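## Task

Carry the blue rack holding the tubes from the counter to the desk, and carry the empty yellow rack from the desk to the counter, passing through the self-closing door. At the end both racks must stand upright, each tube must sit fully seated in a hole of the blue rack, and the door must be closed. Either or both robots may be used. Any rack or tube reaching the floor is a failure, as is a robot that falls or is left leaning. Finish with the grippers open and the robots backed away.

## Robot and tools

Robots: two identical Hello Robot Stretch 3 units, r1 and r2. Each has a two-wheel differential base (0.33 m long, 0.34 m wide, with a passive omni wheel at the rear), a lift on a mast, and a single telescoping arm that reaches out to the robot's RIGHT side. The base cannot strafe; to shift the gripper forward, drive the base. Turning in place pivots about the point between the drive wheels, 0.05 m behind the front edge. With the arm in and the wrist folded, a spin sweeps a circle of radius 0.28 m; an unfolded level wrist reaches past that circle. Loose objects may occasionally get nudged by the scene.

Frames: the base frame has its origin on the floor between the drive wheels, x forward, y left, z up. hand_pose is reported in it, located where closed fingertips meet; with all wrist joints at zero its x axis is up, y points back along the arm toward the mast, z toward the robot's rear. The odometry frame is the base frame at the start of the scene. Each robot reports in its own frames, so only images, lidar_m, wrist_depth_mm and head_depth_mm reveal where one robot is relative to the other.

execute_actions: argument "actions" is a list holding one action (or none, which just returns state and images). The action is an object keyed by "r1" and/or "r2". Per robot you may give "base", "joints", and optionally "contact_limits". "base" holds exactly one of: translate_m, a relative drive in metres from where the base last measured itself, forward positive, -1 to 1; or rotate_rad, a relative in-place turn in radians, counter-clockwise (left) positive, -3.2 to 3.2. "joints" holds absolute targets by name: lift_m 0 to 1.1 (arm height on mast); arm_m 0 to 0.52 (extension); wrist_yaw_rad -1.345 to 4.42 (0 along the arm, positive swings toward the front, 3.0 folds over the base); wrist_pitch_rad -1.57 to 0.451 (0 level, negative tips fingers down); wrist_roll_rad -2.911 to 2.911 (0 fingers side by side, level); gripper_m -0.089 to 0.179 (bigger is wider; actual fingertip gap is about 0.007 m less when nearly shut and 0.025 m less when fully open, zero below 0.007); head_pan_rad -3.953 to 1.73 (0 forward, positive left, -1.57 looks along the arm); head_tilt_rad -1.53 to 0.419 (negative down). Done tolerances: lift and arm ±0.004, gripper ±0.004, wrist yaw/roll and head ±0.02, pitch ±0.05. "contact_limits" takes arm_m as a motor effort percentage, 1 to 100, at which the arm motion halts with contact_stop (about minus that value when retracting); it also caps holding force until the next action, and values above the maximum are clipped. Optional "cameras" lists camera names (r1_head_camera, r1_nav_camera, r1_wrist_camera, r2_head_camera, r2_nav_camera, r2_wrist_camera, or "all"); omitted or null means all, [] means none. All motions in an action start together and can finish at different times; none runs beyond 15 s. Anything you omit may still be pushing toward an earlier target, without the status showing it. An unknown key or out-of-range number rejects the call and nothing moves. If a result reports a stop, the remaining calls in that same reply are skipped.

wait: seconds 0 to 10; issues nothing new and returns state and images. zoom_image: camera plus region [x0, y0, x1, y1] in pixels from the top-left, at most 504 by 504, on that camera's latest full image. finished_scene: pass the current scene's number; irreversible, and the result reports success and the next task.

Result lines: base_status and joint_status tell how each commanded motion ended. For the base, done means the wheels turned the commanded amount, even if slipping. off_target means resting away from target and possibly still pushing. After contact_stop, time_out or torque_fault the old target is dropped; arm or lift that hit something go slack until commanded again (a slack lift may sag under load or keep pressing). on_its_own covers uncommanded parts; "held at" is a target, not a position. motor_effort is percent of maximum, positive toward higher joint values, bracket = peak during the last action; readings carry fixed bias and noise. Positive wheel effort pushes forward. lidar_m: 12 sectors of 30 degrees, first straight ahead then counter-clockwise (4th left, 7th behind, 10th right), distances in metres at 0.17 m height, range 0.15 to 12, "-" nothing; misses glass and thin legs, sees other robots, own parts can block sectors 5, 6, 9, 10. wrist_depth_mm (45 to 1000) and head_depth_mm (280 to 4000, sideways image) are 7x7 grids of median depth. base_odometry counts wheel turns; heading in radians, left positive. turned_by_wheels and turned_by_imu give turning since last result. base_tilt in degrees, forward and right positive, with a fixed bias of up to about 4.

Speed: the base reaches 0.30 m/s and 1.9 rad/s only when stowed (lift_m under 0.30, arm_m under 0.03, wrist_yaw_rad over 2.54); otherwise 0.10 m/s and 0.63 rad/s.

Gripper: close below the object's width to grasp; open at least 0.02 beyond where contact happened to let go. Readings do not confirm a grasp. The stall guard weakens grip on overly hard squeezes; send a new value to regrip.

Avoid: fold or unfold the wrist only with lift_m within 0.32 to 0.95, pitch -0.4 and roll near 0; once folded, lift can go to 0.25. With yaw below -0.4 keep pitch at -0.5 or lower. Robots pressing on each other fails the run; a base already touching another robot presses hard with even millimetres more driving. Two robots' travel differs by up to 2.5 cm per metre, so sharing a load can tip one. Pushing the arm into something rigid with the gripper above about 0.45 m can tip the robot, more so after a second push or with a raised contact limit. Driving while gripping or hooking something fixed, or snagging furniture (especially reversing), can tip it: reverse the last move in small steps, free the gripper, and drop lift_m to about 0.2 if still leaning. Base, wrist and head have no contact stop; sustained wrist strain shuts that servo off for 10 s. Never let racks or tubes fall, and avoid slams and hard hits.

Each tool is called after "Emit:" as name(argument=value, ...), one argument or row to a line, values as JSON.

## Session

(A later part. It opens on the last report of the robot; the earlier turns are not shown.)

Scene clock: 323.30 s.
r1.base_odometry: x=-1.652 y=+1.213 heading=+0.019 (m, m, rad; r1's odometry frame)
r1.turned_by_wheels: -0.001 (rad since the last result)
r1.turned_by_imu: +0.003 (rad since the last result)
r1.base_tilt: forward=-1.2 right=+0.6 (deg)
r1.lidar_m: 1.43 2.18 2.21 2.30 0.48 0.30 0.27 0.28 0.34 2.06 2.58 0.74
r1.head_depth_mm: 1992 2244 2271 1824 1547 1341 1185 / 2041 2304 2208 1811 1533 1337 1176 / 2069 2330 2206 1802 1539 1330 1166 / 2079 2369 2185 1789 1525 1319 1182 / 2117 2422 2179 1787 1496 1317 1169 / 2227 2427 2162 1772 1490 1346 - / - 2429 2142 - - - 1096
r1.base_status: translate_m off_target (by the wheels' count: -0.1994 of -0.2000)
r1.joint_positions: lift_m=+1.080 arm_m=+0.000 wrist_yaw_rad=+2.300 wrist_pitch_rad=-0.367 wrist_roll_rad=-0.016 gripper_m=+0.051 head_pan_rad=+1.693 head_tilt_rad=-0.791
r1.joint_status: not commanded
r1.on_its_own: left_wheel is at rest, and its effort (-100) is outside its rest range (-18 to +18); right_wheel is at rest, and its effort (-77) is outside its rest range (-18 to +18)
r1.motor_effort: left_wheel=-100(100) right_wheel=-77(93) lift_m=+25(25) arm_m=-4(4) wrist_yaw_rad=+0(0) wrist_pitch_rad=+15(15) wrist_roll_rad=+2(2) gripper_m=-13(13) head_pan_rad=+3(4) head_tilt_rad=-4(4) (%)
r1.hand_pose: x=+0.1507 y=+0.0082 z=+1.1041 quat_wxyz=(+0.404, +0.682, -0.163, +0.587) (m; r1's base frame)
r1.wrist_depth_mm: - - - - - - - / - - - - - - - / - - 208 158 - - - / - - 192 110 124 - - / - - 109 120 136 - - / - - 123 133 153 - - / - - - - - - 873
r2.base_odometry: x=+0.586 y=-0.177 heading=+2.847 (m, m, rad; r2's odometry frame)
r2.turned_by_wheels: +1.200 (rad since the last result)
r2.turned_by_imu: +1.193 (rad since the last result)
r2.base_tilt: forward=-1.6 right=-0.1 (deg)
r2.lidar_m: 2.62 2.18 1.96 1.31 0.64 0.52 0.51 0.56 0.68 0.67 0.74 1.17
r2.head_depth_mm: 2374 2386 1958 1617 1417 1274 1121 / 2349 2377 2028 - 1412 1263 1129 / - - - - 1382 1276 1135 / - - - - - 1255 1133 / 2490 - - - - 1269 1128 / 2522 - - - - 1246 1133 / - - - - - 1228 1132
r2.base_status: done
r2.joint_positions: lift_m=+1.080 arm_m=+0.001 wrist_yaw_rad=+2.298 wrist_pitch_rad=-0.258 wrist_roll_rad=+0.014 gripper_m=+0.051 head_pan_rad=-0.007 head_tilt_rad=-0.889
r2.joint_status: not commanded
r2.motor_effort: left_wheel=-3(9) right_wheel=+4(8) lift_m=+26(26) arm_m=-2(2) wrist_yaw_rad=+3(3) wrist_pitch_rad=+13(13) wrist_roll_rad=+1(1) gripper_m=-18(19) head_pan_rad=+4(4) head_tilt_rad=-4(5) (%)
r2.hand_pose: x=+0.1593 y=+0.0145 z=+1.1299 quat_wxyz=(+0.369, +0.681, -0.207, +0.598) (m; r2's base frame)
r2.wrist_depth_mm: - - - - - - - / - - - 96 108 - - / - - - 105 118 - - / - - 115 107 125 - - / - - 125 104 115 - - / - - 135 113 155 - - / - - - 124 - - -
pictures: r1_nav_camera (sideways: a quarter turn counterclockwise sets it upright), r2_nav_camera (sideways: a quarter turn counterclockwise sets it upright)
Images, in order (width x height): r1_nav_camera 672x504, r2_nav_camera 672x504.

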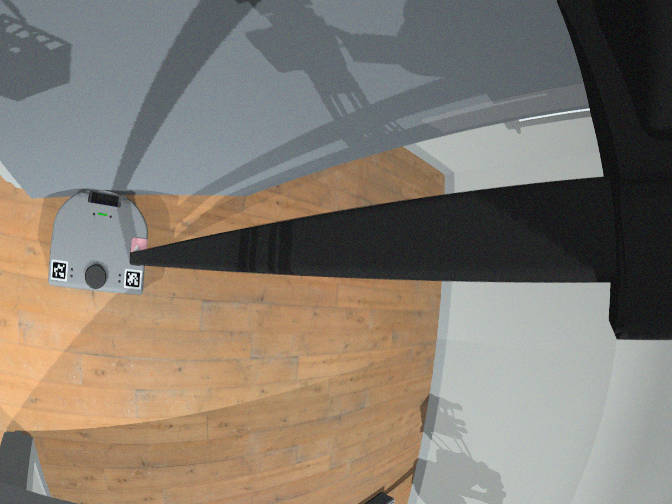

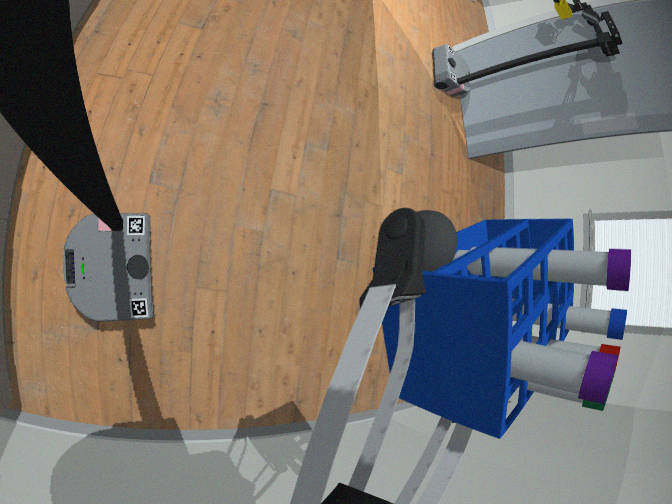

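Emit:
execute_actions(
  actions=[
    {"r1":{"base":{"translate_m":0.04}}},
  ],
  cameras=[],
)

Emit:
execute_actions(
  actions=[
    {"r1":{"base":{"rotate_rad":1.72}}},
  ],
  cameras=[],
)

Emit:
execute_actions(
  actions=[
    {"r1":{"base":{"translate_m":0.45},"joints":{"lift_m":0.62,"head_pan_rad":0,"head_tilt_rad":-0.9}}},
  ],
  cameras=["r1_nav_camera","r2_nav_camera"],
)

Scene clock: 333.20 s.
r1.base_odometry: x=-1.612 y=+1.214 heading=+0.019 (m, m, rad; r1's odometry frame)
r1.turned_by_wheels: +0.000 (rad since the last result)
r1.turned_by_imu: +0.000 (rad since the last result)
r1.base_tilt: forward=-1.0 right=+0.6 (deg)
r1.lidar_m: 1.44 2.13 2.17 2.29 0.41 0.29 0.28 0.28 0.38 2.05 2.58 0.70
r1.head_depth_mm: 2001 2263 2231 1818 1544 1348 1189 / 2030 2281 2245 1824 1535 1344 1177 / 2056 2330 2219 1804 1531 1343 1174 / 2099 2361 2179 1787 1525 1329 1171 / 2127 2406 2171 1779 1516 1311 1164 / 2182 2455 2138 1764 1541 1345 - / - 2430 2151 - - - 946
r1.base_status: done
r1.joint_positions: lift_m=+1.080 arm_m=+0.000 wrist_yaw_rad=+2.300 wrist_pitch_rad=-0.367 wrist_roll_rad=-0.016 gripper_m=+0.051 head_pan_rad=+1.693 head_tilt_rad=-0.791
r1.joint_status: not commanded
r1.motor_effort: left_wheel=-8(93) right_wheel=-11(73) lift_m=+25(25) arm_m=-4(3) wrist_yaw_rad=+0(0) wrist_pitch_rad=+16(15) wrist_roll_rad=+2(2) gripper_m=-13(13) head_pan_rad=+2(3) head_tilt_rad=-4(4) (%)
r1.hand_pose: x=+0.1507 y=+0.0082 z=+1.1041 quat_wxyz=(+0.404, +0.682, -0.163, +0.587) (m; r1's base frame)
r1.wrist_depth_mm: - - - - - - - / - - - - - - - / - - 209 159 - - - / - - 186 111 124 - - / - - 109 120 136 - - / - - 122 133 154 - - / - - - - - - 893
r2.base_odometry: x=+0.586 y=-0.177 heading=+2.847 (m, m, rad; r2's odometry frame)
r2.turned_by_wheels: +0.000 (rad since the last result)
r2.turned_by_imu: -0.001 (rad since the last result)
r2.base_tilt: forward=-1.5 right=-0.1 (deg)
r2.lidar_m: 2.63 2.10 1.96 1.32 0.64 0.52 0.51 0.56 0.68 0.67 0.74 1.17
r2.head_depth_mm: 2385 2394 1945 1613 1422 1270 1124 / 2363 2404 2039 - 1411 1263 1133 / - - - - 1381 1282 1134 / - - - - - 1256 1132 / 2505 - - - - 1263 1135 / 2534 - - - - 1245 1134 / - - - - - 1224 1130
r2.base_status: not commanded
r2.joint_positions: lift_m=+1.080 arm_m=+0.001 wrist_yaw_rad=+2.298 wrist_pitch_rad=-0.258 wrist_roll_rad=+0.014 gripper_m=+0.051 head_pan_rad=-0.007 head_tilt_rad=-0.889
r2.joint_status: not commanded
r2.motor_effort: left_wheel=-3(3) right_wheel=+4(4) lift_m=+26(26) arm_m=-2(2) wrist_yaw_rad=+2(3) wrist_pitch_rad=+13(13) wrist_roll_rad=+0(1) gripper_m=-18(18) head_pan_rad=+4(4) head_tilt_rad=-5(5) (%)
r2.hand_pose: x=+0.1593 y=+0.0145 z=+1.1299 quat_wxyz=(+0.369, +0.681, -0.207, +0.598) (m; r2's base frame)
r2.wrist_depth_mm: - - - - - - - / - - - 96 108 - - / - - - 105 118 - - / - - 116 107 125 - - / - - 125 104 115 - - / - - 136 113 155 - - / - - - 124 - - -
pictures: none
No camera images: the call's "cameras" was empty. Leave "cameras" out to get every camera's image.

Scene clock: 338.73 s.
r1.base_odometry: x=-1.612 y=+1.214 heading=+1.738 (m, m, rad; r1's odometry frame)
r1.turned_by_wheels: +1.720 (rad since the last result)
r1.turned_by_imu: +1.708 (rad since the last result)
r1.base_tilt: forward=-1.0 right=+0.5 (deg)
r1.lidar_m: 0.29 0.19 0.18 0.18 0.22 0.52 2.05 0.77 0.70 2.08 2.16 2.31
r1.head_depth_mm: - - - - - - 308 / - - - - - 290 340 / - - - - - 304 389 / - - - - - 335 456 / - - - - 304 384 545 / - - - - 323 415 - / - - - - - - 1119
r1.base_status: done
r1.joint_positions: lift_m=+1.080 arm_m=+0.000 wrist_yaw_rad=+2.300 wrist_pitch_rad=-0.366 wrist_roll_rad=-0.016 gripper_m=+0.051 head_pan_rad=+1.695 head_tilt_rad=-0.792
r1.joint_status: not commanded
r1.motor_effort: left_wheel=+0(65) right_wheel=+6(29) lift_m=+24(25) arm_m=+0(4) wrist_yaw_rad=+0(3) wrist_pitch_rad=+14(15) wrist_roll_rad=+2(2) gripper_m=-13(13) head_pan_rad=+2(4) head_tilt_rad=-4(5) (%)
r1.hand_pose: x=+0.1508 y=+0.0086 z=+1.1045 quat_wxyz=(+0.403, +0.682, -0.163, +0.588) (m; r1's base frame)
r1.wrist_depth_mm: 166 181 202 230 269 316 - / 177 194 213 241 293 354 - / 186 208 207 160 327 415 - / 200 224 184 111 125 494 - / 216 243 109 120 136 - - / 235 256 123 134 154 - - / 255 302 342 458 613 - -
r2.base_odometry: x=+0.586 y=-0.177 heading=+2.847 (m, m, rad; r2's odometry frame)
r2.turned_by_wheels: +0.000 (rad since the last result)
r2.turned_by_imu: -0.001 (rad since the last result)
r2.base_tilt: forward=-1.7 right=-0.1 (deg)
r2.lidar_m: 2.63 1.89 1.97 1.32 0.64 0.52 0.51 0.56 0.68 0.67 0.75 1.18
r2.head_depth_mm: 2379 2389 1968 1612 1417 1261 1123 / 2383 2404 2047 - 1409 1263 1131 / - - - - 1383 1273 1133 / - - - - - 1260 1131 / 2513 - - - - 1270 1133 / 2538 - - - - 1248 1131 / - - - - - 1223 1133
r2.base_status: not commanded
r2.joint_positions: lift_m=+1.080 arm_m=+0.001 wrist_yaw_rad=+2.298 wrist_pitch_rad=-0.258 wrist_roll_rad=+0.014 gripper_m=+0.051 head_pan_rad=-0.007 head_tilt_rad=-0.889
r2.joint_status: not commanded
r2.motor_effort: left_wheel=-3(3) right_wheel=+3(4) lift_m=+26(26) arm_m=-2(2) wrist_yaw_rad=+2(3) wrist_pitch_rad=+13(13) wrist_roll_rad=+1(1) gripper_m=-18(18) head_pan_rad=+4(4) head_tilt_rad=-4(4) (%)
r2.hand_pose: x=+0.1593 y=+0.0145 z=+1.1299 quat_wxyz=(+0.369, +0.681, -0.207, +0.598) (m; r2's base frame)
r2.wrist_depth_mm: - - - - - - - / - - - 96 108 - - / - - - 105 118 - - / - - 116 107 125 - - / - - 125 104 115 - - / - - 136 113 154 - - / - - - 124 - - -
pictures: none
No camera images: the call's "cameras" was empty. Leave "cameras" out to get every camera's image.

Scene clock: 344.47 s.
r1.base_odometry: x=-1.687 y=+1.657 heading=+1.738 (m, m, rad; r1's odometry frame)
r1.turned_by_wheels: +0.000 (rad since the last result)
r1.turned_by_imu: -0.003 (rad since the last result)
r1.base_tilt: forward=-1.1 right=+0.5 (deg)
r1.lidar_m: 1.85 0.22 0.18 0.18 0.20 0.31 2.50 1.03 1.32 2.11 1.93 1.87
r1.head_depth_mm: 1641 1870 1947 1658 1461 1286 1156 / 1671 1919 1949 1653 1447 1284 1151 / 1713 1957 1917 1650 1436 1279 1158 / 1754 2011 1918 1633 1435 1275 570 / 1771 2061 1921 1621 1423 1255 538 / 1805 2054 1899 1608 1413 1258 566 / 1846 2083 1859 1607 1404 1252 642
r1.base_status: done
r1.joint_positions: lift_m=+0.620 arm_m=+0.000 wrist_yaw_rad=+2.300 wrist_pitch_rad=-0.366 wrist_roll_rad=-0.016 gripper_m=+0.051 head_pan_rad=+0.007 head_tilt_rad=-0.889
r1.joint_status: all done
r1.motor_effort: left_wheel=+0(23) right_wheel=+4(11) lift_m=+19(19) arm_m=-1(1) wrist_yaw_rad=+0(0) wrist_pitch_rad=+14(14) wrist_roll_rad=+2(2) gripper_m=-13(13) head_pan_rad=-4(40) head_tilt_rad=-5(12) (%)
r1.hand_pose: x=+0.1508 y=+0.0086 z=+0.6447 quat_wxyz=(+0.403, +0.682, -0.163, +0.588) (m; r1's base frame)
r1.wrist_depth_mm: 177 200 - - - - - / 185 211 - - - - - / 195 225 208 159 - - - / 207 243 183 111 125 - - / 219 254 110 120 136 - - / 235 265 123 133 153 962 924 / 254 316 373 775 797 815 800
r2.base_odometry: x=+0.586 y=-0.177 heading=+2.847 (m, m, rad; r2's odometry frame)
r2.turned_by_wheels: +0.000 (rad since the last result)
r2.turned_by_imu: -0.001 (rad since the last result)
r2.base_tilt: forward=-1.6 right=-0.2 (deg)
r2.lidar_m: 2.62 1.94 1.97 1.31 0.64 0.52 0.51 0.56 0.68 0.68 0.74 1.17
r2.head_depth_mm: 2378 2410 1954 1629 1425 1266 1125 / 2396 2390 2023 - 1409 1269 1130 / - - - - 1379 1280 1136 / - - - - - 1251 1133 / 2507 - - - - 1262 1131 / 2522 - - - - 1244 1131 / - - - - - 1226 1131
r2.base_status: not commanded
r2.joint_positions: lift_m=+1.080 arm_m=+0.001 wrist_yaw_rad=+2.298 wrist_pitch_rad=-0.258 wrist_roll_rad=+0.014 gripper_m=+0.051 head_pan_rad=-0.007 head_tilt_rad=-0.889
r2.joint_status: not commanded
r2.motor_effort: left_wheel=-3(3) right_wheel=+4(4) lift_m=+26(26) arm_m=-2(2) wrist_yaw_rad=+2(3) wrist_pitch_rad=+13(13) wrist_roll_rad=+1(1) gripper_m=-18(18) head_pan_rad=+4(4) head_tilt_rad=-5(4) (%)
r2.hand_pose: x=+0.1593 y=+0.0145 z=+1.1299 quat_wxyz=(+0.369, +0.681, -0.207, +0.598) (m; r2's base frame)
r2.wrist_depth_mm: - - - - - - - / - - - 96 108 - - / - - - 105 118 - - / - - 116 107 125 - - / - - 125 104 115 - - / - - 136 113 155 - - / - - - 124 - - -
pictures: r1_nav_camera (sideways: a quarter turn counterclockwise sets it upright), r2_nav_camera (sideways: a quarter turn counterclockwise sets it upright)
Images, in order (width x height): r1_nav_camera 672x504, r2_nav_camera 672x504.

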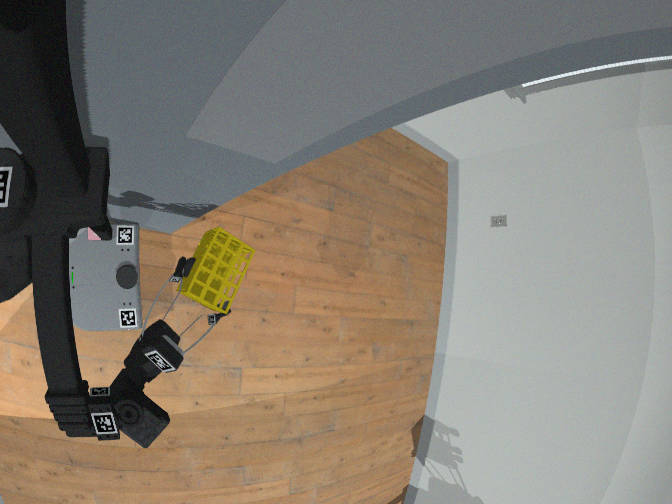

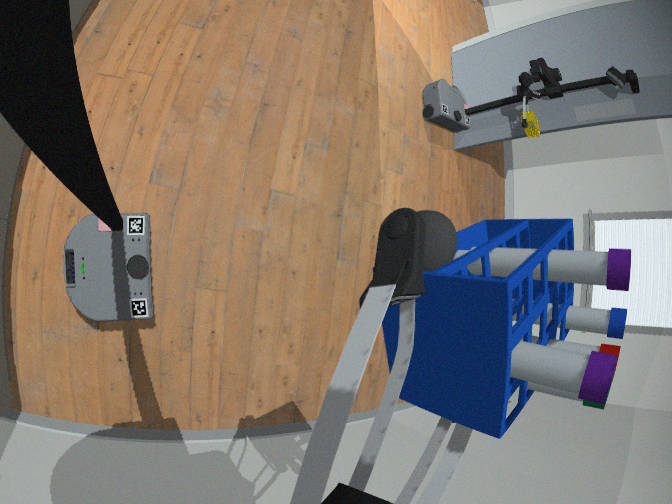

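Emit:
execute_actions(
  actions=[
    {"r1":{"base":{"translate_m":0.2}},"r2":{"base":{"translate_m":0.9},"joints":{"head_pan_rad":1.0,"head_tilt_rad":-0.7}}},
  ],
  cameras=["r1_nav_camera","r2_nav_camera"],
)

Scene clock: 381.13 s.
r1.base_odometry: x=-1.721 y=+1.855 heading=+1.738 (m, m, rad; r1's odometry frame)
r1.turned_by_wheels: +0.000 (rad since the last result)
r1.turned_by_imu: -0.003 (rad since the last result)
r1.base_tilt: forward=-1.2 right=+0.6 (deg)
r1.lidar_m: 1.66 1.26 1.02 0.17 0.18 0.28 2.70 1.20 1.66 2.14 1.05 1.67
r1.head_depth_mm: 1460 1680 1883 1678 1446 1284 1155 / 1499 1703 1895 1664 1439 1287 1149 / 1513 1745 1915 1645 1442 1276 1142 / 1543 1798 1906 1651 1430 1272 570 / 1595 1825 1907 1639 1421 1263 541 / 1596 1866 1900 1622 1417 1263 565 / 1642 1898 1893 1610 1409 1247 1126
r1.base_status: done
r1.joint_positions: lift_m=+0.620 arm_m=+0.000 wrist_yaw_rad=+2.300 wrist_pitch_rad=-0.366 wrist_roll_rad=-0.016 gripper_m=+0.051 head_pan_rad=+0.007 head_tilt_rad=-0.889
r1.joint_status: not commanded
r1.motor_effort: left_wheel=-3(8) right_wheel=+2(10) lift_m=+20(19) arm_m=-1(1) wrist_yaw_rad=+0(0) wrist_pitch_rad=+14(14) wrist_roll_rad=+2(2) gripper_m=-13(12) head_pan_rad=-3(3) head_tilt_rad=-5(5) (%)
r1.hand_pose: x=+0.1508 y=+0.0086 z=+0.6447 quat_wxyz=(+0.403, +0.682, -0.163, +0.588) (m; r1's base frame)
r1.wrist_depth_mm: 785 896 - - - - - / 828 949 - - - - - / 883 - 209 159 - - - / 956 - 182 112 125 - - / 979 - 110 120 137 - - / 903 920 123 134 154 942 921 / 777 789 769 789 794 790 837
r2.base_odometry: x=-0.275 y=+0.084 heading=+2.847 (m, m, rad; r2's odometry frame)
r2.turned_by_wheels: +0.000 (rad since the last result)
r2.turned_by_imu: -0.004 (rad since the last result)
r2.base_tilt: forward=-1.6 right=-0.2 (deg)
r2.lidar_m: 1.74 1.07 1.53 1.79 1.76 1.42 1.40 1.02 0.83 0.82 0.91 1.43
r2.head_depth_mm: 1125 1145 1276 1817 1640 1406 1172 / 1297 1179 1079 1633 1541 1381 1192 / 1513 1638 1847 1943 1510 1379 1193 / 3349 3239 2373 1995 1631 1376 1193 / 3762 3635 2581 2006 1633 1386 1190 / 3614 3647 2556 2002 1628 1380 1193 / 3455 3628 2576 1994 1630 1384 1195
r2.base_status: done
r2.joint_positions: lift_m=+1.080 arm_m=+0.001 wrist_yaw_rad=+2.298 wrist_pitch_rad=-0.258 wrist_roll_rad=+0.014 gripper_m=+0.051 head_pan_rad=+0.993 head_tilt_rad=-0.705
r2.joint_status: all done
r2.motor_effort: left_wheel=-3(5) right_wheel=+4(8) lift_m=+25(26) arm_m=-2(2) wrist_yaw_rad=+3(3) wrist_pitch_rad=+13(13) wrist_roll_rad=+0(1) gripper_m=-18(19) head_pan_rad=+5(49) head_tilt_rad=+1(18) (%)
r2.hand_pose: x=+0.1593 y=+0.0145 z=+1.1299 quat_wxyz=(+0.369, +0.681, -0.207, +0.598) (m; r2's base frame)
r2.wrist_depth_mm: - - - 901 - - - / - - - 96 107 - - / - - - 105 119 - - / - - 115 107 125 - - / - - 124 104 115 - - / - - 136 113 155 - - / - - - 124 - - -
pictures: r1_nav_camera (sideways: a quarter turn counterclockwise sets it upright), r2_nav_camera (sideways: a quarter turn counterclockwise sets it upright)
Images, in order (width x height): r1_nav_camera 672x504, r2_nav_camera 672x504.

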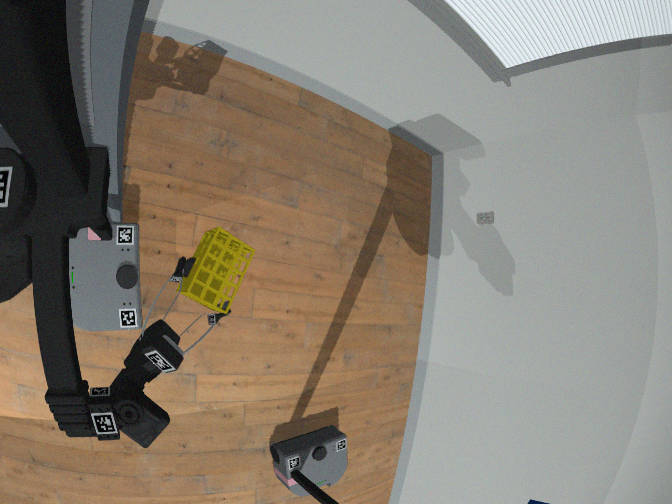

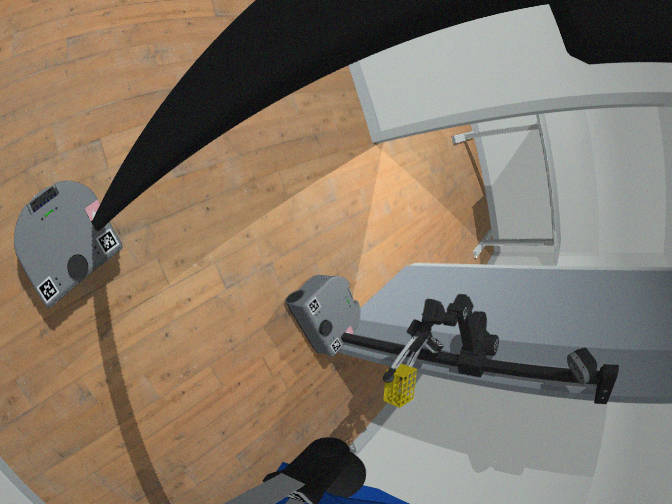

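Emit:
execute_actions(
  actions=[
    {"r2":{"base":{"rotate_rad":1.27},"joints":{"head_pan_rad":0,"head_tilt_rad":-1.0}}},
  ],
  cameras=[],
)

Emit:
execute_actions(
  actions=[
    {"r2":{"base":{"translate_m":0.7}}},
  ],
  cameras=["r1_nav_camera","r2_nav_camera"],
)

Scene clock: 407.60 s.
r1.base_odometry: x=-1.721 y=+1.855 heading=+1.738 (m, m, rad; r1's odometry frame)
r1.turned_by_wheels: +0.000 (rad since the last result)
r1.turned_by_imu: -0.001 (rad since the last result)
r1.base_tilt: forward=-1.0 right=+0.6 (deg)
r1.lidar_m: 1.65 1.26 1.03 0.17 0.18 0.28 2.70 1.21 1.66 2.14 1.06 1.67
r1.head_depth_mm: 1476 1686 1868 1688 1447 1289 1161 / 1508 1712 1903 1667 1440 1279 1151 / 1525 1748 1906 1645 1444 1266 1150 / 1545 1793 1921 1634 1435 1270 569 / 1586 1822 1888 1625 1416 1266 541 / 1625 1875 1891 1621 1409 1266 564 / 1626 1902 1879 1620 1417 1249 1127
r1.base_status: not commanded
r1.joint_positions: lift_m=+0.620 arm_m=+0.000 wrist_yaw_rad=+2.300 wrist_pitch_rad=-0.366 wrist_roll_rad=-0.016 gripper_m=+0.051 head_pan_rad=+0.007 head_tilt_rad=-0.889
r1.joint_status: not commanded
r1.motor_effort: left_wheel=-3(3) right_wheel=+2(2) lift_m=+20(20) arm_m=-1(1) wrist_yaw_rad=-1(0) wrist_pitch_rad=+14(14) wrist_roll_rad=+2(1) gripper_m=-13(13) head_pan_rad=-3(3) head_tilt_rad=-5(5) (%)
r1.hand_pose: x=+0.1508 y=+0.0086 z=+0.6447 quat_wxyz=(+0.403, +0.682, -0.163, +0.588) (m; r1's base frame)
r1.wrist_depth_mm: 758 893 - - - - - / 822 964 - - - - - / 888 - 208 160 - - - / 916 - 183 112 125 - - / 938 - 109 120 137 - - / 895 933 123 133 154 939 942 / 802 796 771 776 793 797 815
r2.base_odometry: x=-0.275 y=+0.084 heading=-2.167 (m, m, rad; r2's odometry frame)
r2.turned_by_wheels: +1.270 (rad since the last result)
r2.turned_by_imu: +1.263 (rad since the last result)
r2.base_tilt: forward=-1.7 right=-0.3 (deg)
r2.lidar_m: 1.80 1.82 1.55 1.40 1.38 0.90 0.82 0.83 1.03 1.74 1.76 1.06
r2.head_depth_mm: 1914 1921 1704 1465 1376 1248 1119 / 2392 2096 - 1512 1363 1211 1128 / - - - - 1393 1226 1131 / - - - - 1351 1228 1117 / - - - - 1340 1237 1127 / - - - - - 1232 1119 / - - - - 1324 1236 1119
r2.base_status: done
r2.joint_positions: lift_m=+1.080 arm_m=+0.001 wrist_yaw_rad=+2.298 wrist_pitch_rad=-0.258 wrist_roll_rad=+0.014 gripper_m=+0.051 head_pan_rad=+0.007 head_tilt_rad=-0.987
r2.joint_status: all done
r2.motor_effort: left_wheel=-3(8) right_wheel=+4(8) lift_m=+26(26) arm_m=-2(2) wrist_yaw_rad=+3(3) wrist_pitch_rad=+13(13) wrist_roll_rad=+1(1) gripper_m=-19(18) head_pan_rad=-4(49) head_tilt_rad=-5(23) (%)
r2.hand_pose: x=+0.1593 y=+0.0145 z=+1.1299 quat_wxyz=(+0.369, +0.681, -0.207, +0.598) (m; r2's base frame)
r2.wrist_depth_mm: - - - - - - - / - - - 98 107 - - / - - - 129 119 - - / - - 115 107 125 - - / - - 124 104 115 - - / - - 135 113 155 - - / - - - 124 - - -
pictures: none
No camera images: the call's "cameras" was empty. Leave "cameras" out to get every camera's image.

Scene clock: 416.00 s.
r1.base_odometry: x=-1.721 y=+1.855 heading=+1.738 (m, m, rad; r1's odometry frame)
r1.turned_by_wheels: +0.000 (rad since the last result)
r1.turned_by_imu: -0.001 (rad since the last result)
r1.base_tilt: forward=-1.1 right=+0.6 (deg)
r1.lidar_m: 1.66 1.26 1.02 0.17 0.18 0.28 2.70 1.20 1.66 0.60 2.05 1.67
r1.head_depth_mm: 1475 1681 1876 1670 1448 1288 1148 / 1495 1712 1892 1658 1444 1284 1155 / 1521 1751 1911 1645 1430 1279 1141 / 1553 1766 1914 1620 1423 1267 569 / 1590 1828 1892 1616 1417 1263 539 / 1612 1876 1902 1625 1419 1259 565 / 1643 1898 1879 1610 1416 1253 1124
r1.base_status: not commanded
r1.joint_positions: lift_m=+0.620 arm_m=+0.000 wrist_yaw_rad=+2.300 wrist_pitch_rad=-0.366 wrist_roll_rad=-0.016 gripper_m=+0.051 head_pan_rad=+0.007 head_tilt_rad=-0.889
r1.joint_status: not commanded
r1.motor_effort: left_wheel=-3(3) right_wheel=+2(2) lift_m=+20(19) arm_m=-1(1) wrist_yaw_rad=+0(0) wrist_pitch_rad=+14(14) wrist_roll_rad=+2(2) gripper_m=-13(13) head_pan_rad=-3(4) head_tilt_rad=-4(5) (%)
r1.hand_pose: x=+0.1508 y=+0.0086 z=+0.6447 quat_wxyz=(+0.403, +0.682, -0.163, +0.588) (m; r1's base frame)
r1.wrist_depth_mm: 816 883 - - - - - / 807 966 - - - - - / 858 - 211 159 - - - / 929 - 183 111 125 - - / 950 - 109 120 136 - - / 909 962 123 134 154 947 916 / 793 789 765 795 799 812 801
r2.base_odometry: x=-0.668 y=-0.495 heading=-2.167 (m, m, rad; r2's odometry frame)
r2.turned_by_wheels: +0.000 (rad since the last result)
r2.turned_by_imu: -0.003 (rad since the last result)
r2.base_tilt: forward=-1.5 right=-0.3 (deg)
r2.lidar_m: 1.10 1.11 1.40 1.52 1.53 1.65 1.52 1.53 1.79 1.64 0.60 0.98
r2.head_depth_mm: 2470 2053 1701 1514 1368 1195 1115 / 2386 2097 - 1509 1371 1211 1131 / - - - - 1387 1226 1132 / - - - - 1353 1230 1115 / - - - - 1348 1231 1125 / - - - - - 1227 1115 / - - - - 1326 1233 1116
r2.base_status: done
r2.joint_positions: lift_m=+1.080 arm_m=+0.001 wrist_yaw_rad=+2.298 wrist_pitch_rad=-0.258 wrist_roll_rad=+0.014 gripper_m=+0.051 head_pan_rad=+0.007 head_tilt_rad=-0.987
r2.joint_status: not commanded
r2.motor_effort: left_wheel=-4(5) right_wheel=+3(9) lift_m=+26(26) arm_m=-2(2) wrist_yaw_rad=+3(3) wrist_pitch_rad=+13(13) wrist_roll_rad=+0(1) gripper_m=-18(18) head_pan_rad=-4(4) head_tilt_rad=-5(4) (%)
r2.hand_pose: x=+0.1593 y=+0.0145 z=+1.1299 quat_wxyz=(+0.369, +0.681, -0.207, +0.598) (m; r2's base frame)
r2.wrist_depth_mm: - - - - 886 - - / - - - 96 107 - - / - - - 105 119 - - / - - 116 107 125 - - / - - 125 104 115 - - / - - 136 113 155 - - / - - - 124 - - -
pictures: r1_nav_camera (sideways: a quarter turn counterclockwise sets it upright), r2_nav_camera (sideways: a quarter turn counterclockwise sets it upright)
Images, in order (width x height): r1_nav_camera 672x504, r2_nav_camera 672x504.

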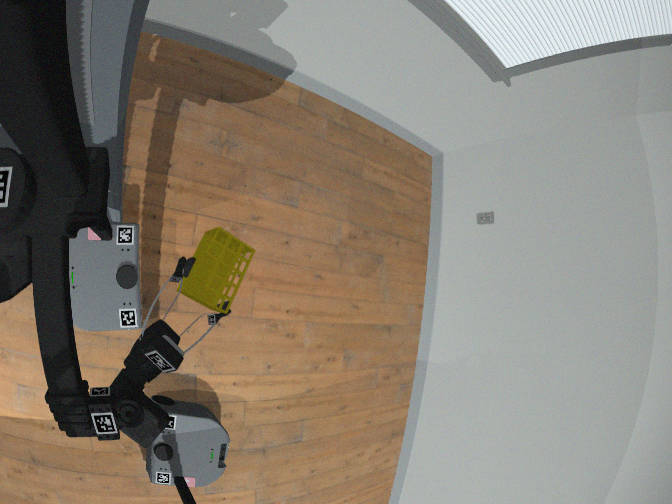

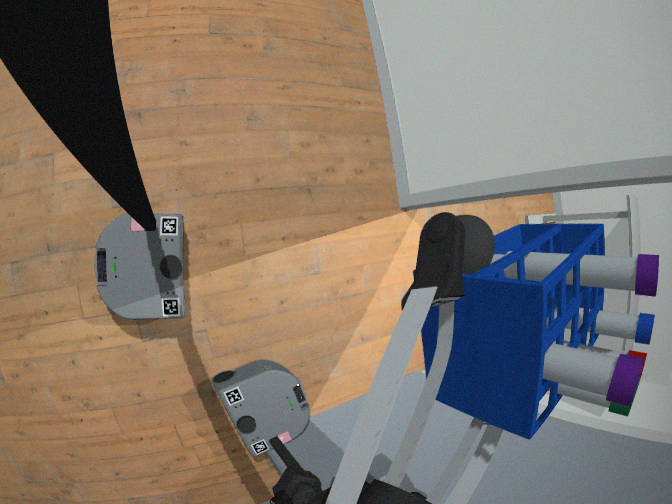

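Emit:
execute_actions(
  actions=[
    {"r2":{"base":{"translate_m":0.4}}},
  ],
  cameras=["r2_nav_camera"],
)

Scene clock: 428.60 s.
r1.base_odometry: x=-1.721 y=+1.855 heading=+1.738 (m, m, rad; r1's odometry frame)
r1.turned_by_wheels: +0.000 (rad since the last result)
r1.turned_by_imu: -0.001 (rad since the last result)
r1.base_tilt: forward=-1.2 right=+0.6 (deg)
r1.lidar_m: 1.66 1.26 1.02 0.17 0.18 0.28 2.70 1.20 0.58 2.14 2.05 1.67
r1.head_depth_mm: 1472 1673 1887 1675 1450 1293 1152 / 1509 1712 1889 1662 1461 1283 1144 / 1525 1755 1911 1640 1437 1270 1145 / 1552 1775 1909 1626 1426 1266 569 / 1575 1810 1900 1629 1429 1258 539 / 1623 1866 1901 1627 1415 1257 565 / 1644 1896 1878 1600 1405 1249 1124
r1.base_status: not commanded
r1.joint_positions: lift_m=+0.620 arm_m=+0.000 wrist_yaw_rad=+2.300 wrist_pitch_rad=-0.366 wrist_roll_rad=-0.016 gripper_m=+0.051 head_pan_rad=+0.007 head_tilt_rad=-0.889
r1.joint_status: not commanded
r1.motor_effort: left_wheel=-3(3) right_wheel=+2(2) lift_m=+19(19) arm_m=-1(1) wrist_yaw_rad=-1(1) wrist_pitch_rad=+15(14) wrist_roll_rad=+1(2) gripper_m=-14(13) head_pan_rad=-2(2) head_tilt_rad=-5(5) (%)
r1.hand_pose: x=+0.1508 y=+0.0086 z=+0.6447 quat_wxyz=(+0.403, +0.682, -0.163, +0.588) (m; r1's base frame)
r1.wrist_depth_mm: 779 917 - - - - - / 802 944 - - - - - / 887 - 208 160 - - - / 913 - 183 111 124 - - / 955 - 110 120 137 - - / 904 928 123 133 154 968 970 / 785 776 776 800 786 799 812
r2.base_odometry: x=-0.892 y=-0.826 heading=-2.167 (m, m, rad; r2's odometry frame)
r2.turned_by_wheels: +0.000 (rad since the last result)
r2.turned_by_imu: -0.002 (rad since the last result)
r2.base_tilt: forward=-1.7 right=-0.1 (deg)
r2.lidar_m: 2.41 0.72 0.90 1.59 1.60 1.95 1.91 1.93 0.59 0.59 0.73 0.90
r2.head_depth_mm: 2406 2055 1811 1514 1360 1248 1121 / 2388 2103 - 1510 1367 1209 1134 / - - - - 1392 1229 1131 / - - - - 1346 1229 1116 / - - - - 1338 1229 1124 / - - - - - 1234 1115 / - - - - 1323 1229 1115
r2.base_status: done
r2.joint_positions: lift_m=+1.080 arm_m=+0.001 wrist_yaw_rad=+2.298 wrist_pitch_rad=-0.258 wrist_roll_rad=+0.014 gripper_m=+0.051 head_pan_rad=+0.007 head_tilt_rad=-0.987
r2.joint_status: not commanded
r2.motor_effort: left_wheel=-3(5) right_wheel=+3(9) lift_m=+26(25) arm_m=-2(2) wrist_yaw_rad=+3(3) wrist_pitch_rad=+13(13) wrist_roll_rad=+1(0) gripper_m=-18(18) head_pan_rad=-4(4) head_tilt_rad=-5(5) (%)
r2.hand_pose: x=+0.1593 y=+0.0145 z=+1.1299 quat_wxyz=(+0.369, +0.681, -0.207, +0.598) (m; r2's base frame)
r2.wrist_depth_mm: - - 836 648 609 - - / - - 906 96 107 - - / - - 913 105 119 - - / - - 116 107 125 - - / - - 125 104 115 - - / - - 136 113 155 - - / - - - 124 - - -
pictures: r2_nav_camera (sideways: a quarter turn counterclockwise sets it upright)
Images, in order (width x height): r2_nav_camera 672x504.

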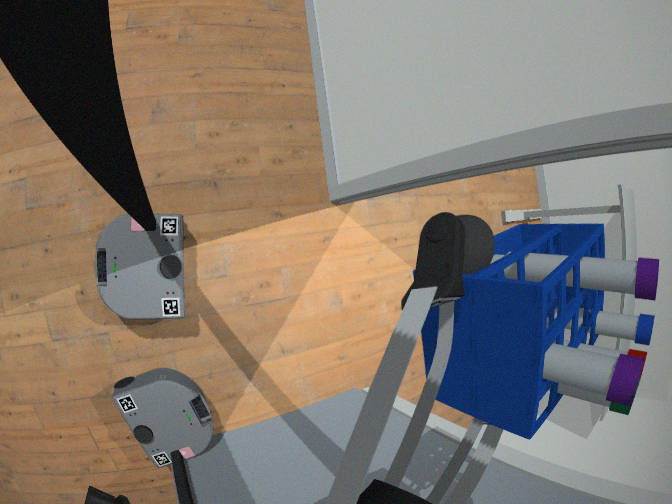

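Emit:
execute_actions(
  actions=[
    {"r2":{"base":{"translate_m":0.2}}},
  ],
  cameras=[],
)

Emit:
execute_actions(
  actions=[
    {"r2":{"base":{"rotate_rad":-0.4}}},
  ],
  cameras=["r2_nav_camera"],
)

Scene clock: 439.53 s.
r1.base_odometry: x=-1.721 y=+1.855 heading=+1.738 (m, m, rad; r1's odometry frame)
r1.turned_by_wheels: +0.000 (rad since the last result)
r1.turned_by_imu: -0.001 (rad since the last result)
r1.base_tilt: forward=-1.1 right=+0.5 (deg)
r1.lidar_m: 1.66 1.26 1.02 0.17 0.18 0.28 2.71 0.67 0.77 2.14 2.06 1.67
r1.head_depth_mm: 1468 1668 1879 1670 1456 1295 1157 / 1501 1698 1899 1654 1441 1276 1146 / 1521 1751 1898 1639 1439 1275 1146 / 1544 1775 1931 1631 1424 1274 568 / 1583 1827 1921 1636 1415 1259 539 / 1620 1849 1903 1627 1409 1253 565 / 1639 1918 1876 1622 1402 1257 1124
r1.base_status: not commanded
r1.joint_positions: lift_m=+0.620 arm_m=+0.000 wrist_yaw_rad=+2.300 wrist_pitch_rad=-0.366 wrist_roll_rad=-0.016 gripper_m=+0.051 head_pan_rad=+0.007 head_tilt_rad=-0.889
r1.joint_status: not commanded
r1.motor_effort: left_wheel=-3(3) right_wheel=+2(2) lift_m=+20(20) arm_m=-1(1) wrist_yaw_rad=+1(0) wrist_pitch_rad=+14(15) wrist_roll_rad=+2(2) gripper_m=-13(12) head_pan_rad=-2(4) head_tilt_rad=-5(5) (%)
r1.hand_pose: x=+0.1508 y=+0.0086 z=+0.6447 quat_wxyz=(+0.403, +0.682, -0.163, +0.588) (m; r1's base frame)
r1.wrist_depth_mm: 789 907 - - - - - / 833 956 - - - - - / 874 - 209 159 - - - / 921 - 183 111 125 - - / 982 - 110 121 137 - - / 909 917 123 133 154 945 926 / 797 792 777 777 797 805 803
r2.base_odometry: x=-1.005 y=-0.992 heading=-2.167 (m, m, rad; r2's odometry frame)
r2.turned_by_wheels: +0.000 (rad since the last result)
r2.turned_by_imu: -0.002 (rad since the last result)
r2.base_tilt: forward=-1.6 right=-0.1 (deg)
r2.lidar_m: 2.20 0.54 0.65 1.32 1.63 1.99 2.11 2.13 0.67 0.70 0.70 0.91
r2.head_depth_mm: 2476 2047 1799 1504 1362 1247 1118 / 2384 2100 - 1503 1369 1209 1138 / - - - - 1387 1232 1138 / - - - - 1347 1230 1117 / - - - - 1345 1234 1127 / - - - - - 1231 1119 / - - - - 1234 1226 1119
r2.base_status: done
r2.joint_positions: lift_m=+1.080 arm_m=+0.001 wrist_yaw_rad=+2.298 wrist_pitch_rad=-0.258 wrist_roll_rad=+0.014 gripper_m=+0.051 head_pan_rad=+0.007 head_tilt_rad=-0.987
r2.joint_status: not commanded
r2.motor_effort: left_wheel=-3(5) right_wheel=+3(9) lift_m=+25(25) arm_m=-2(2) wrist_yaw_rad=+3(3) wrist_pitch_rad=+13(13) wrist_roll_rad=+0(1) gripper_m=-19(18) head_pan_rad=-3(4) head_tilt_rad=-5(5) (%)
r2.hand_pose: x=+0.1593 y=+0.0145 z=+1.1299 quat_wxyz=(+0.369, +0.681, -0.207, +0.598) (m; r2's base frame)
r2.wrist_depth_mm: - 758 594 470 - - - / - 826 632 96 107 - - / - 900 659 105 117 - - / - - 115 107 125 - - / - - 125 104 115 - - / - - 136 113 155 - - / - - - 124 - - -
pictures: none
No camera images: the call's "cameras" was empty. Leave "cameras" out to get every camera's image.

Scene clock: 441.17 s.
r1.base_odometry: x=-1.721 y=+1.855 heading=+1.738 (m, m, rad; r1's odometry frame)
r1.turned_by_wheels: +0.000 (rad since the last result)
r1.turned_by_imu: +0.000 (rad since the last result)
r1.base_tilt: forward=-1.1 right=+0.5 (deg)
r1.lidar_m: 1.66 1.25 1.03 0.17 0.18 0.28 2.70 0.67 0.81 2.14 2.05 1.67
r1.head_depth_mm: 1461 1676 1860 1664 1437 1285 1156 / 1500 1710 1882 1664 1442 1290 1148 / 1528 1737 1924 1653 1444 1277 1150 / 1556 1792 1906 1656 1430 1259 568 / 1570 1836 1908 1617 1425 1265 541 / 1602 1868 1890 1607 1415 1254 565 / 1633 1921 1884 1607 1407 1253 1122
r1.base_status: not commanded
r1.joint_positions: lift_m=+0.620 arm_m=+0.000 wrist_yaw_rad=+2.300 wrist_pitch_rad=-0.366 wrist_roll_rad=-0.016 gripper_m=+0.051 head_pan_rad=+0.007 head_tilt_rad=-0.889
r1.joint_status: not commanded
r1.motor_effort: left_wheel=-3(3) right_wheel=+2(2) lift_m=+20(20) arm_m=-1(1) wrist_yaw_rad=-1(0) wrist_pitch_rad=+14(14) wrist_roll_rad=+2(2) gripper_m=-13(13) head_pan_rad=-4(4) head_tilt_rad=-5(5) (%)
r1.hand_pose: x=+0.1508 y=+0.0086 z=+0.6447 quat_wxyz=(+0.403, +0.682, -0.163, +0.588) (m; r1's base frame)
r1.wrist_depth_mm: 776 886 - - - - - / 818 979 - - - - - / 885 - 207 161 - - - / 903 - 182 111 125 - - / 976 - 109 120 136 - - / 923 920 123 133 155 953 973 / 795 794 779 778 806 828 772
r2.base_odometry: x=-1.005 y=-0.992 heading=-2.567 (m, m, rad; r2's odometry frame)
r2.turned_by_wheels: -0.400 (rad since the last result)
r2.turned_by_imu: -0.399 (rad since the last result)
r2.base_tilt: forward=-1.7 right=-0.2 (deg)
r2.lidar_m: 2.17 2.20 0.54 0.72 1.62 1.66 2.20 2.11 2.18 0.67 0.69 0.72
r2.head_depth_mm: 1856 976 1046 1218 1337 1251 1118 / 2137 2112 - 1436 1367 1211 1130 / - - - - 1392 1232 1133 / - - - - 1348 1234 1120 / - - - - 1349 1226 1123 / - - - - - 1227 1122 / - - - - 1324 1233 1122
r2.base_status: done
r2.joint_positions: lift_m=+1.080 arm_m=+0.001 wrist_yaw_rad=+2.298 wrist_pitch_rad=-0.258 wrist_roll_rad=+0.014 gripper_m=+0.051 head_pan_rad=+0.007 head_tilt_rad=-0.987
r2.joint_status: not commanded
r2.motor_effort: left_wheel=+4(9) right_wheel=-4(8) lift_m=+26(26) arm_m=-2(2) wrist_yaw_rad=+3(3) wrist_pitch_rad=+13(13) wrist_roll_rad=+1(1) gripper_m=-19(17) head_pan_rad=-3(3) head_tilt_rad=-5(6) (%)
r2.hand_pose: x=+0.1593 y=+0.0145 z=+1.1299 quat_wxyz=(+0.369, +0.681, -0.207, +0.598) (m; r2's base frame)
r2.wrist_depth_mm: 528 493 585 - - - - / 574 532 578 96 106 - - / 616 584 544 105 118 - - / 685 629 116 107 125 - - / 737 694 125 104 115 - - / 833 767 136 113 154 - - / 947 851 807 124 - - -
pictures: r2_nav_camera (sideways: a quarter turn counterclockwise sets it upright)
Images, in order (width x height): r2_nav_camera 672x504.

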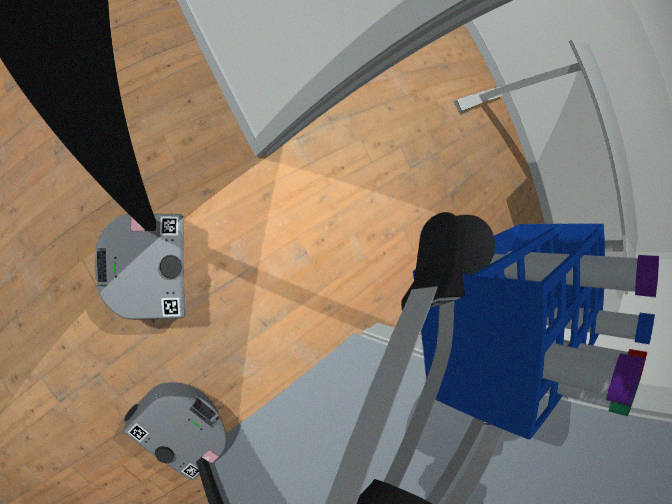

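Emit:
execute_actions(
  actions=[
    {"r2":{"base":{"translate_m":0.4}}},
  ],
  cameras=[],
)

Emit:
execute_actions(
  actions=[
    {"r2":{"base":{"rotate_rad":0.35}}},
  ],
  cameras=["r2_nav_camera"],
)

Scene clock: 452.53 s.
r1.base_odometry: x=-1.721 y=+1.855 heading=+1.738 (m, m, rad; r1's odometry frame)
r1.turned_by_wheels: +0.000 (rad since the last result)
r1.turned_by_imu: -0.001 (rad since the last result)
r1.base_tilt: forward=-1.2 right=+0.6 (deg)
r1.lidar_m: 1.66 1.26 1.03 0.17 0.18 0.28 0.83 0.84 1.66 2.14 2.05 1.67
r1.head_depth_mm: 1476 1678 1871 1678 1458 1293 1160 / 1490 1710 1911 1677 1428 1278 1158 / 1522 1748 1920 1653 1434 1270 1147 / 1554 1785 1914 1644 1422 1279 570 / 1577 1827 1906 1640 1429 1260 542 / 1612 1857 1878 1617 1424 1263 565 / 1633 1909 1892 1632 1405 1250 1129
r1.base_status: not commanded
r1.joint_positions: lift_m=+0.620 arm_m=+0.000 wrist_yaw_rad=+2.300 wrist_pitch_rad=-0.366 wrist_roll_rad=-0.016 gripper_m=+0.051 head_pan_rad=+0.007 head_tilt_rad=-0.889
r1.joint_status: not commanded
r1.motor_effort: left_wheel=-3(3) right_wheel=+2(2) lift_m=+19(19) arm_m=-1(0) wrist_yaw_rad=+0(0) wrist_pitch_rad=+14(14) wrist_roll_rad=+2(2) gripper_m=-13(13) head_pan_rad=-4(2) head_tilt_rad=-5(5) (%)
r1.hand_pose: x=+0.1508 y=+0.0086 z=+0.6447 quat_wxyz=(+0.403, +0.682, -0.163, +0.588) (m; r1's base frame)
r1.wrist_depth_mm: 788 892 - - - - - / 807 974 - - - - - / 850 - 210 159 - - - / 922 - 183 111 125 - - / 984 - 109 120 136 - - / 929 903 123 134 153 943 935 / 794 793 787 792 798 798 815
r2.base_odometry: x=-1.340 y=-1.209 heading=-2.567 (m, m, rad; r2's odometry frame)
r2.turned_by_wheels: +0.000 (rad since the last result)
r2.turned_by_imu: -0.002 (rad since the last result)
r2.base_tilt: forward=-1.6 right=-0.4 (deg)
r2.lidar_m: 1.88 1.87 2.39 0.43 0.64 1.89 2.50 2.46 0.71 0.51 0.49 0.50
r2.head_depth_mm: 1653 1847 1789 996 1026 1176 1119 / 1842 1998 - 1509 1342 1211 1133 / - - - - 1387 1227 1131 / - - - - 1348 1227 1113 / - - - - 1344 1226 1126 / - - - - - 1229 1118 / - - - - 1324 1233 1121
r2.base_status: done
r2.joint_positions: lift_m=+1.080 arm_m=+0.001 wrist_yaw_rad=+2.298 wrist_pitch_rad=-0.258 wrist_roll_rad=+0.014 gripper_m=+0.051 head_pan_rad=+0.007 head_tilt_rad=-0.987
r2.joint_status: not commanded
r2.motor_effort: left_wheel=+4(10) right_wheel=-4(6) lift_m=+25(26) arm_m=-2(2) wrist_yaw_rad=+3(3) wrist_pitch_rad=+13(13) wrist_roll_rad=+0(1) gripper_m=-19(19) head_pan_rad=-4(4) head_tilt_rad=-5(5) (%)
r2.hand_pose: x=+0.1593 y=+0.0145 z=+1.1299 quat_wxyz=(+0.369, +0.681, -0.207, +0.598) (m; r2's base frame)
r2.wrist_depth_mm: - - - - - - - / - - - 96 107 - - / - - - 105 118 - - / - - 116 107 124 - - / - - 124 104 115 - - / - - 136 113 155 - - / 520 - - 124 - - -
pictures: none
No camera images: the call's "cameras" was empty. Leave "cameras" out to get every camera's image.

Scene clock: 454.17 s.
r1.base_odometry: x=-1.721 y=+1.855 heading=+1.738 (m, m, rad; r1's odometry frame)
r1.turned_by_wheels: +0.000 (rad since the last result)
r1.turned_by_imu: +0.000 (rad since the last result)
r1.base_tilt: forward=-1.1 right=+0.5 (deg)
r1.lidar_m: 1.66 1.26 1.03 0.17 0.18 0.28 0.83 0.85 1.66 2.14 2.05 1.67
r1.head_depth_mm: 1474 1692 1895 1690 1452 1289 1156 / 1497 1702 1901 1661 1451 1287 1157 / 1522 1757 1901 1655 1438 1277 1144 / 1560 1790 1912 1642 1426 1270 568 / 1588 1826 1905 1636 1420 1261 539 / 1599 1840 1886 1622 1411 1259 566 / 1657 1902 1896 1625 1417 1246 1130
r1.base_status: not commanded
r1.joint_positions: lift_m=+0.620 arm_m=+0.000 wrist_yaw_rad=+2.300 wrist_pitch_rad=-0.366 wrist_roll_rad=-0.016 gripper_m=+0.051 head_pan_rad=+0.007 head_tilt_rad=-0.889
r1.joint_status: not commanded
r1.motor_effort: left_wheel=-3(3) right_wheel=+2(2) lift_m=+19(20) arm_m=-1(1) wrist_yaw_rad=+0(0) wrist_pitch_rad=+14(14) wrist_roll_rad=+2(2) gripper_m=-12(13) head_pan_rad=-3(3) head_tilt_rad=-5(5) (%)
r1.hand_pose: x=+0.1508 y=+0.0086 z=+0.6447 quat_wxyz=(+0.403, +0.682, -0.163, +0.588) (m; r1's base frame)
r1.wrist_depth_mm: 781 907 - - - - - / 833 954 - - - - - / 874 - 208 160 - - - / 922 - 183 112 125 - - / 991 - 110 120 137 - - / 906 929 123 133 153 949 948 / 783 795 768 777 807 790 800
r2.base_odometry: x=-1.340 y=-1.209 heading=-2.217 (m, m, rad; r2's odometry frame)
r2.turned_by_wheels: +0.350 (rad since the last result)
r2.turned_by_imu: +0.348 (rad since the last result)
r2.base_tilt: forward=-1.7 right=-0.2 (deg)
r2.lidar_m: 2.32 1.87 0.44 0.43 2.02 2.18 2.46 0.82 0.54 0.48 0.49 1.64
r2.head_depth_mm: 2287 2024 1798 1499 1366 1247 1119 / 2337 2096 - 1505 1372 1215 1131 / - - - - 1384 1229 1129 / - - - - 1349 1232 1120 / - - - - 1346 1233 1124 / - - - - - 1233 1119 / - - - - 1325 1236 1116
r2.base_status: done
r2.joint_positions: lift_m=+1.080 arm_m=+0.001 wrist_yaw_rad=+2.298 wrist_pitch_rad=-0.258 wrist_roll_rad=+0.014 gripper_m=+0.051 head_pan_rad=+0.007 head_tilt_rad=-0.987
r2.joint_status: not commanded
r2.motor_effort: left_wheel=-3(7) right_wheel=+4(8) lift_m=+26(25) arm_m=-2(2) wrist_yaw_rad=+3(3) wrist_pitch_rad=+13(13) wrist_roll_rad=+0(1) gripper_m=-19(18) head_pan_rad=-4(4) head_tilt_rad=-5(6) (%)
r2.hand_pose: x=+0.1593 y=+0.0145 z=+1.1299 quat_wxyz=(+0.369, +0.681, -0.207, +0.598) (m; r2's base frame)
r2.wrist_depth_mm: 363 - - - - - - / 368 - - 96 108 - - / 389 - - 106 118 - - / 408 517 116 107 125 - - / 437 519 125 104 115 - - / 483 500 136 113 155 - - / 820 603 - 124 - - -
pictures: r2_nav_camera (sideways: a quarter turn counterclockwise sets it upright)
Images, in order (width x height): r2_nav_camera 672x504.

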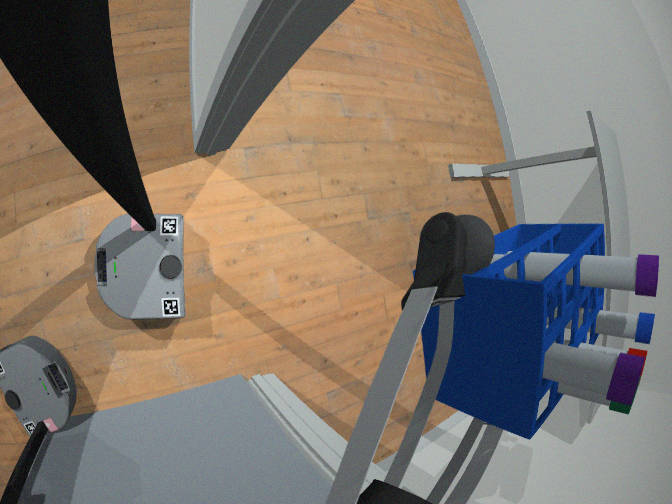

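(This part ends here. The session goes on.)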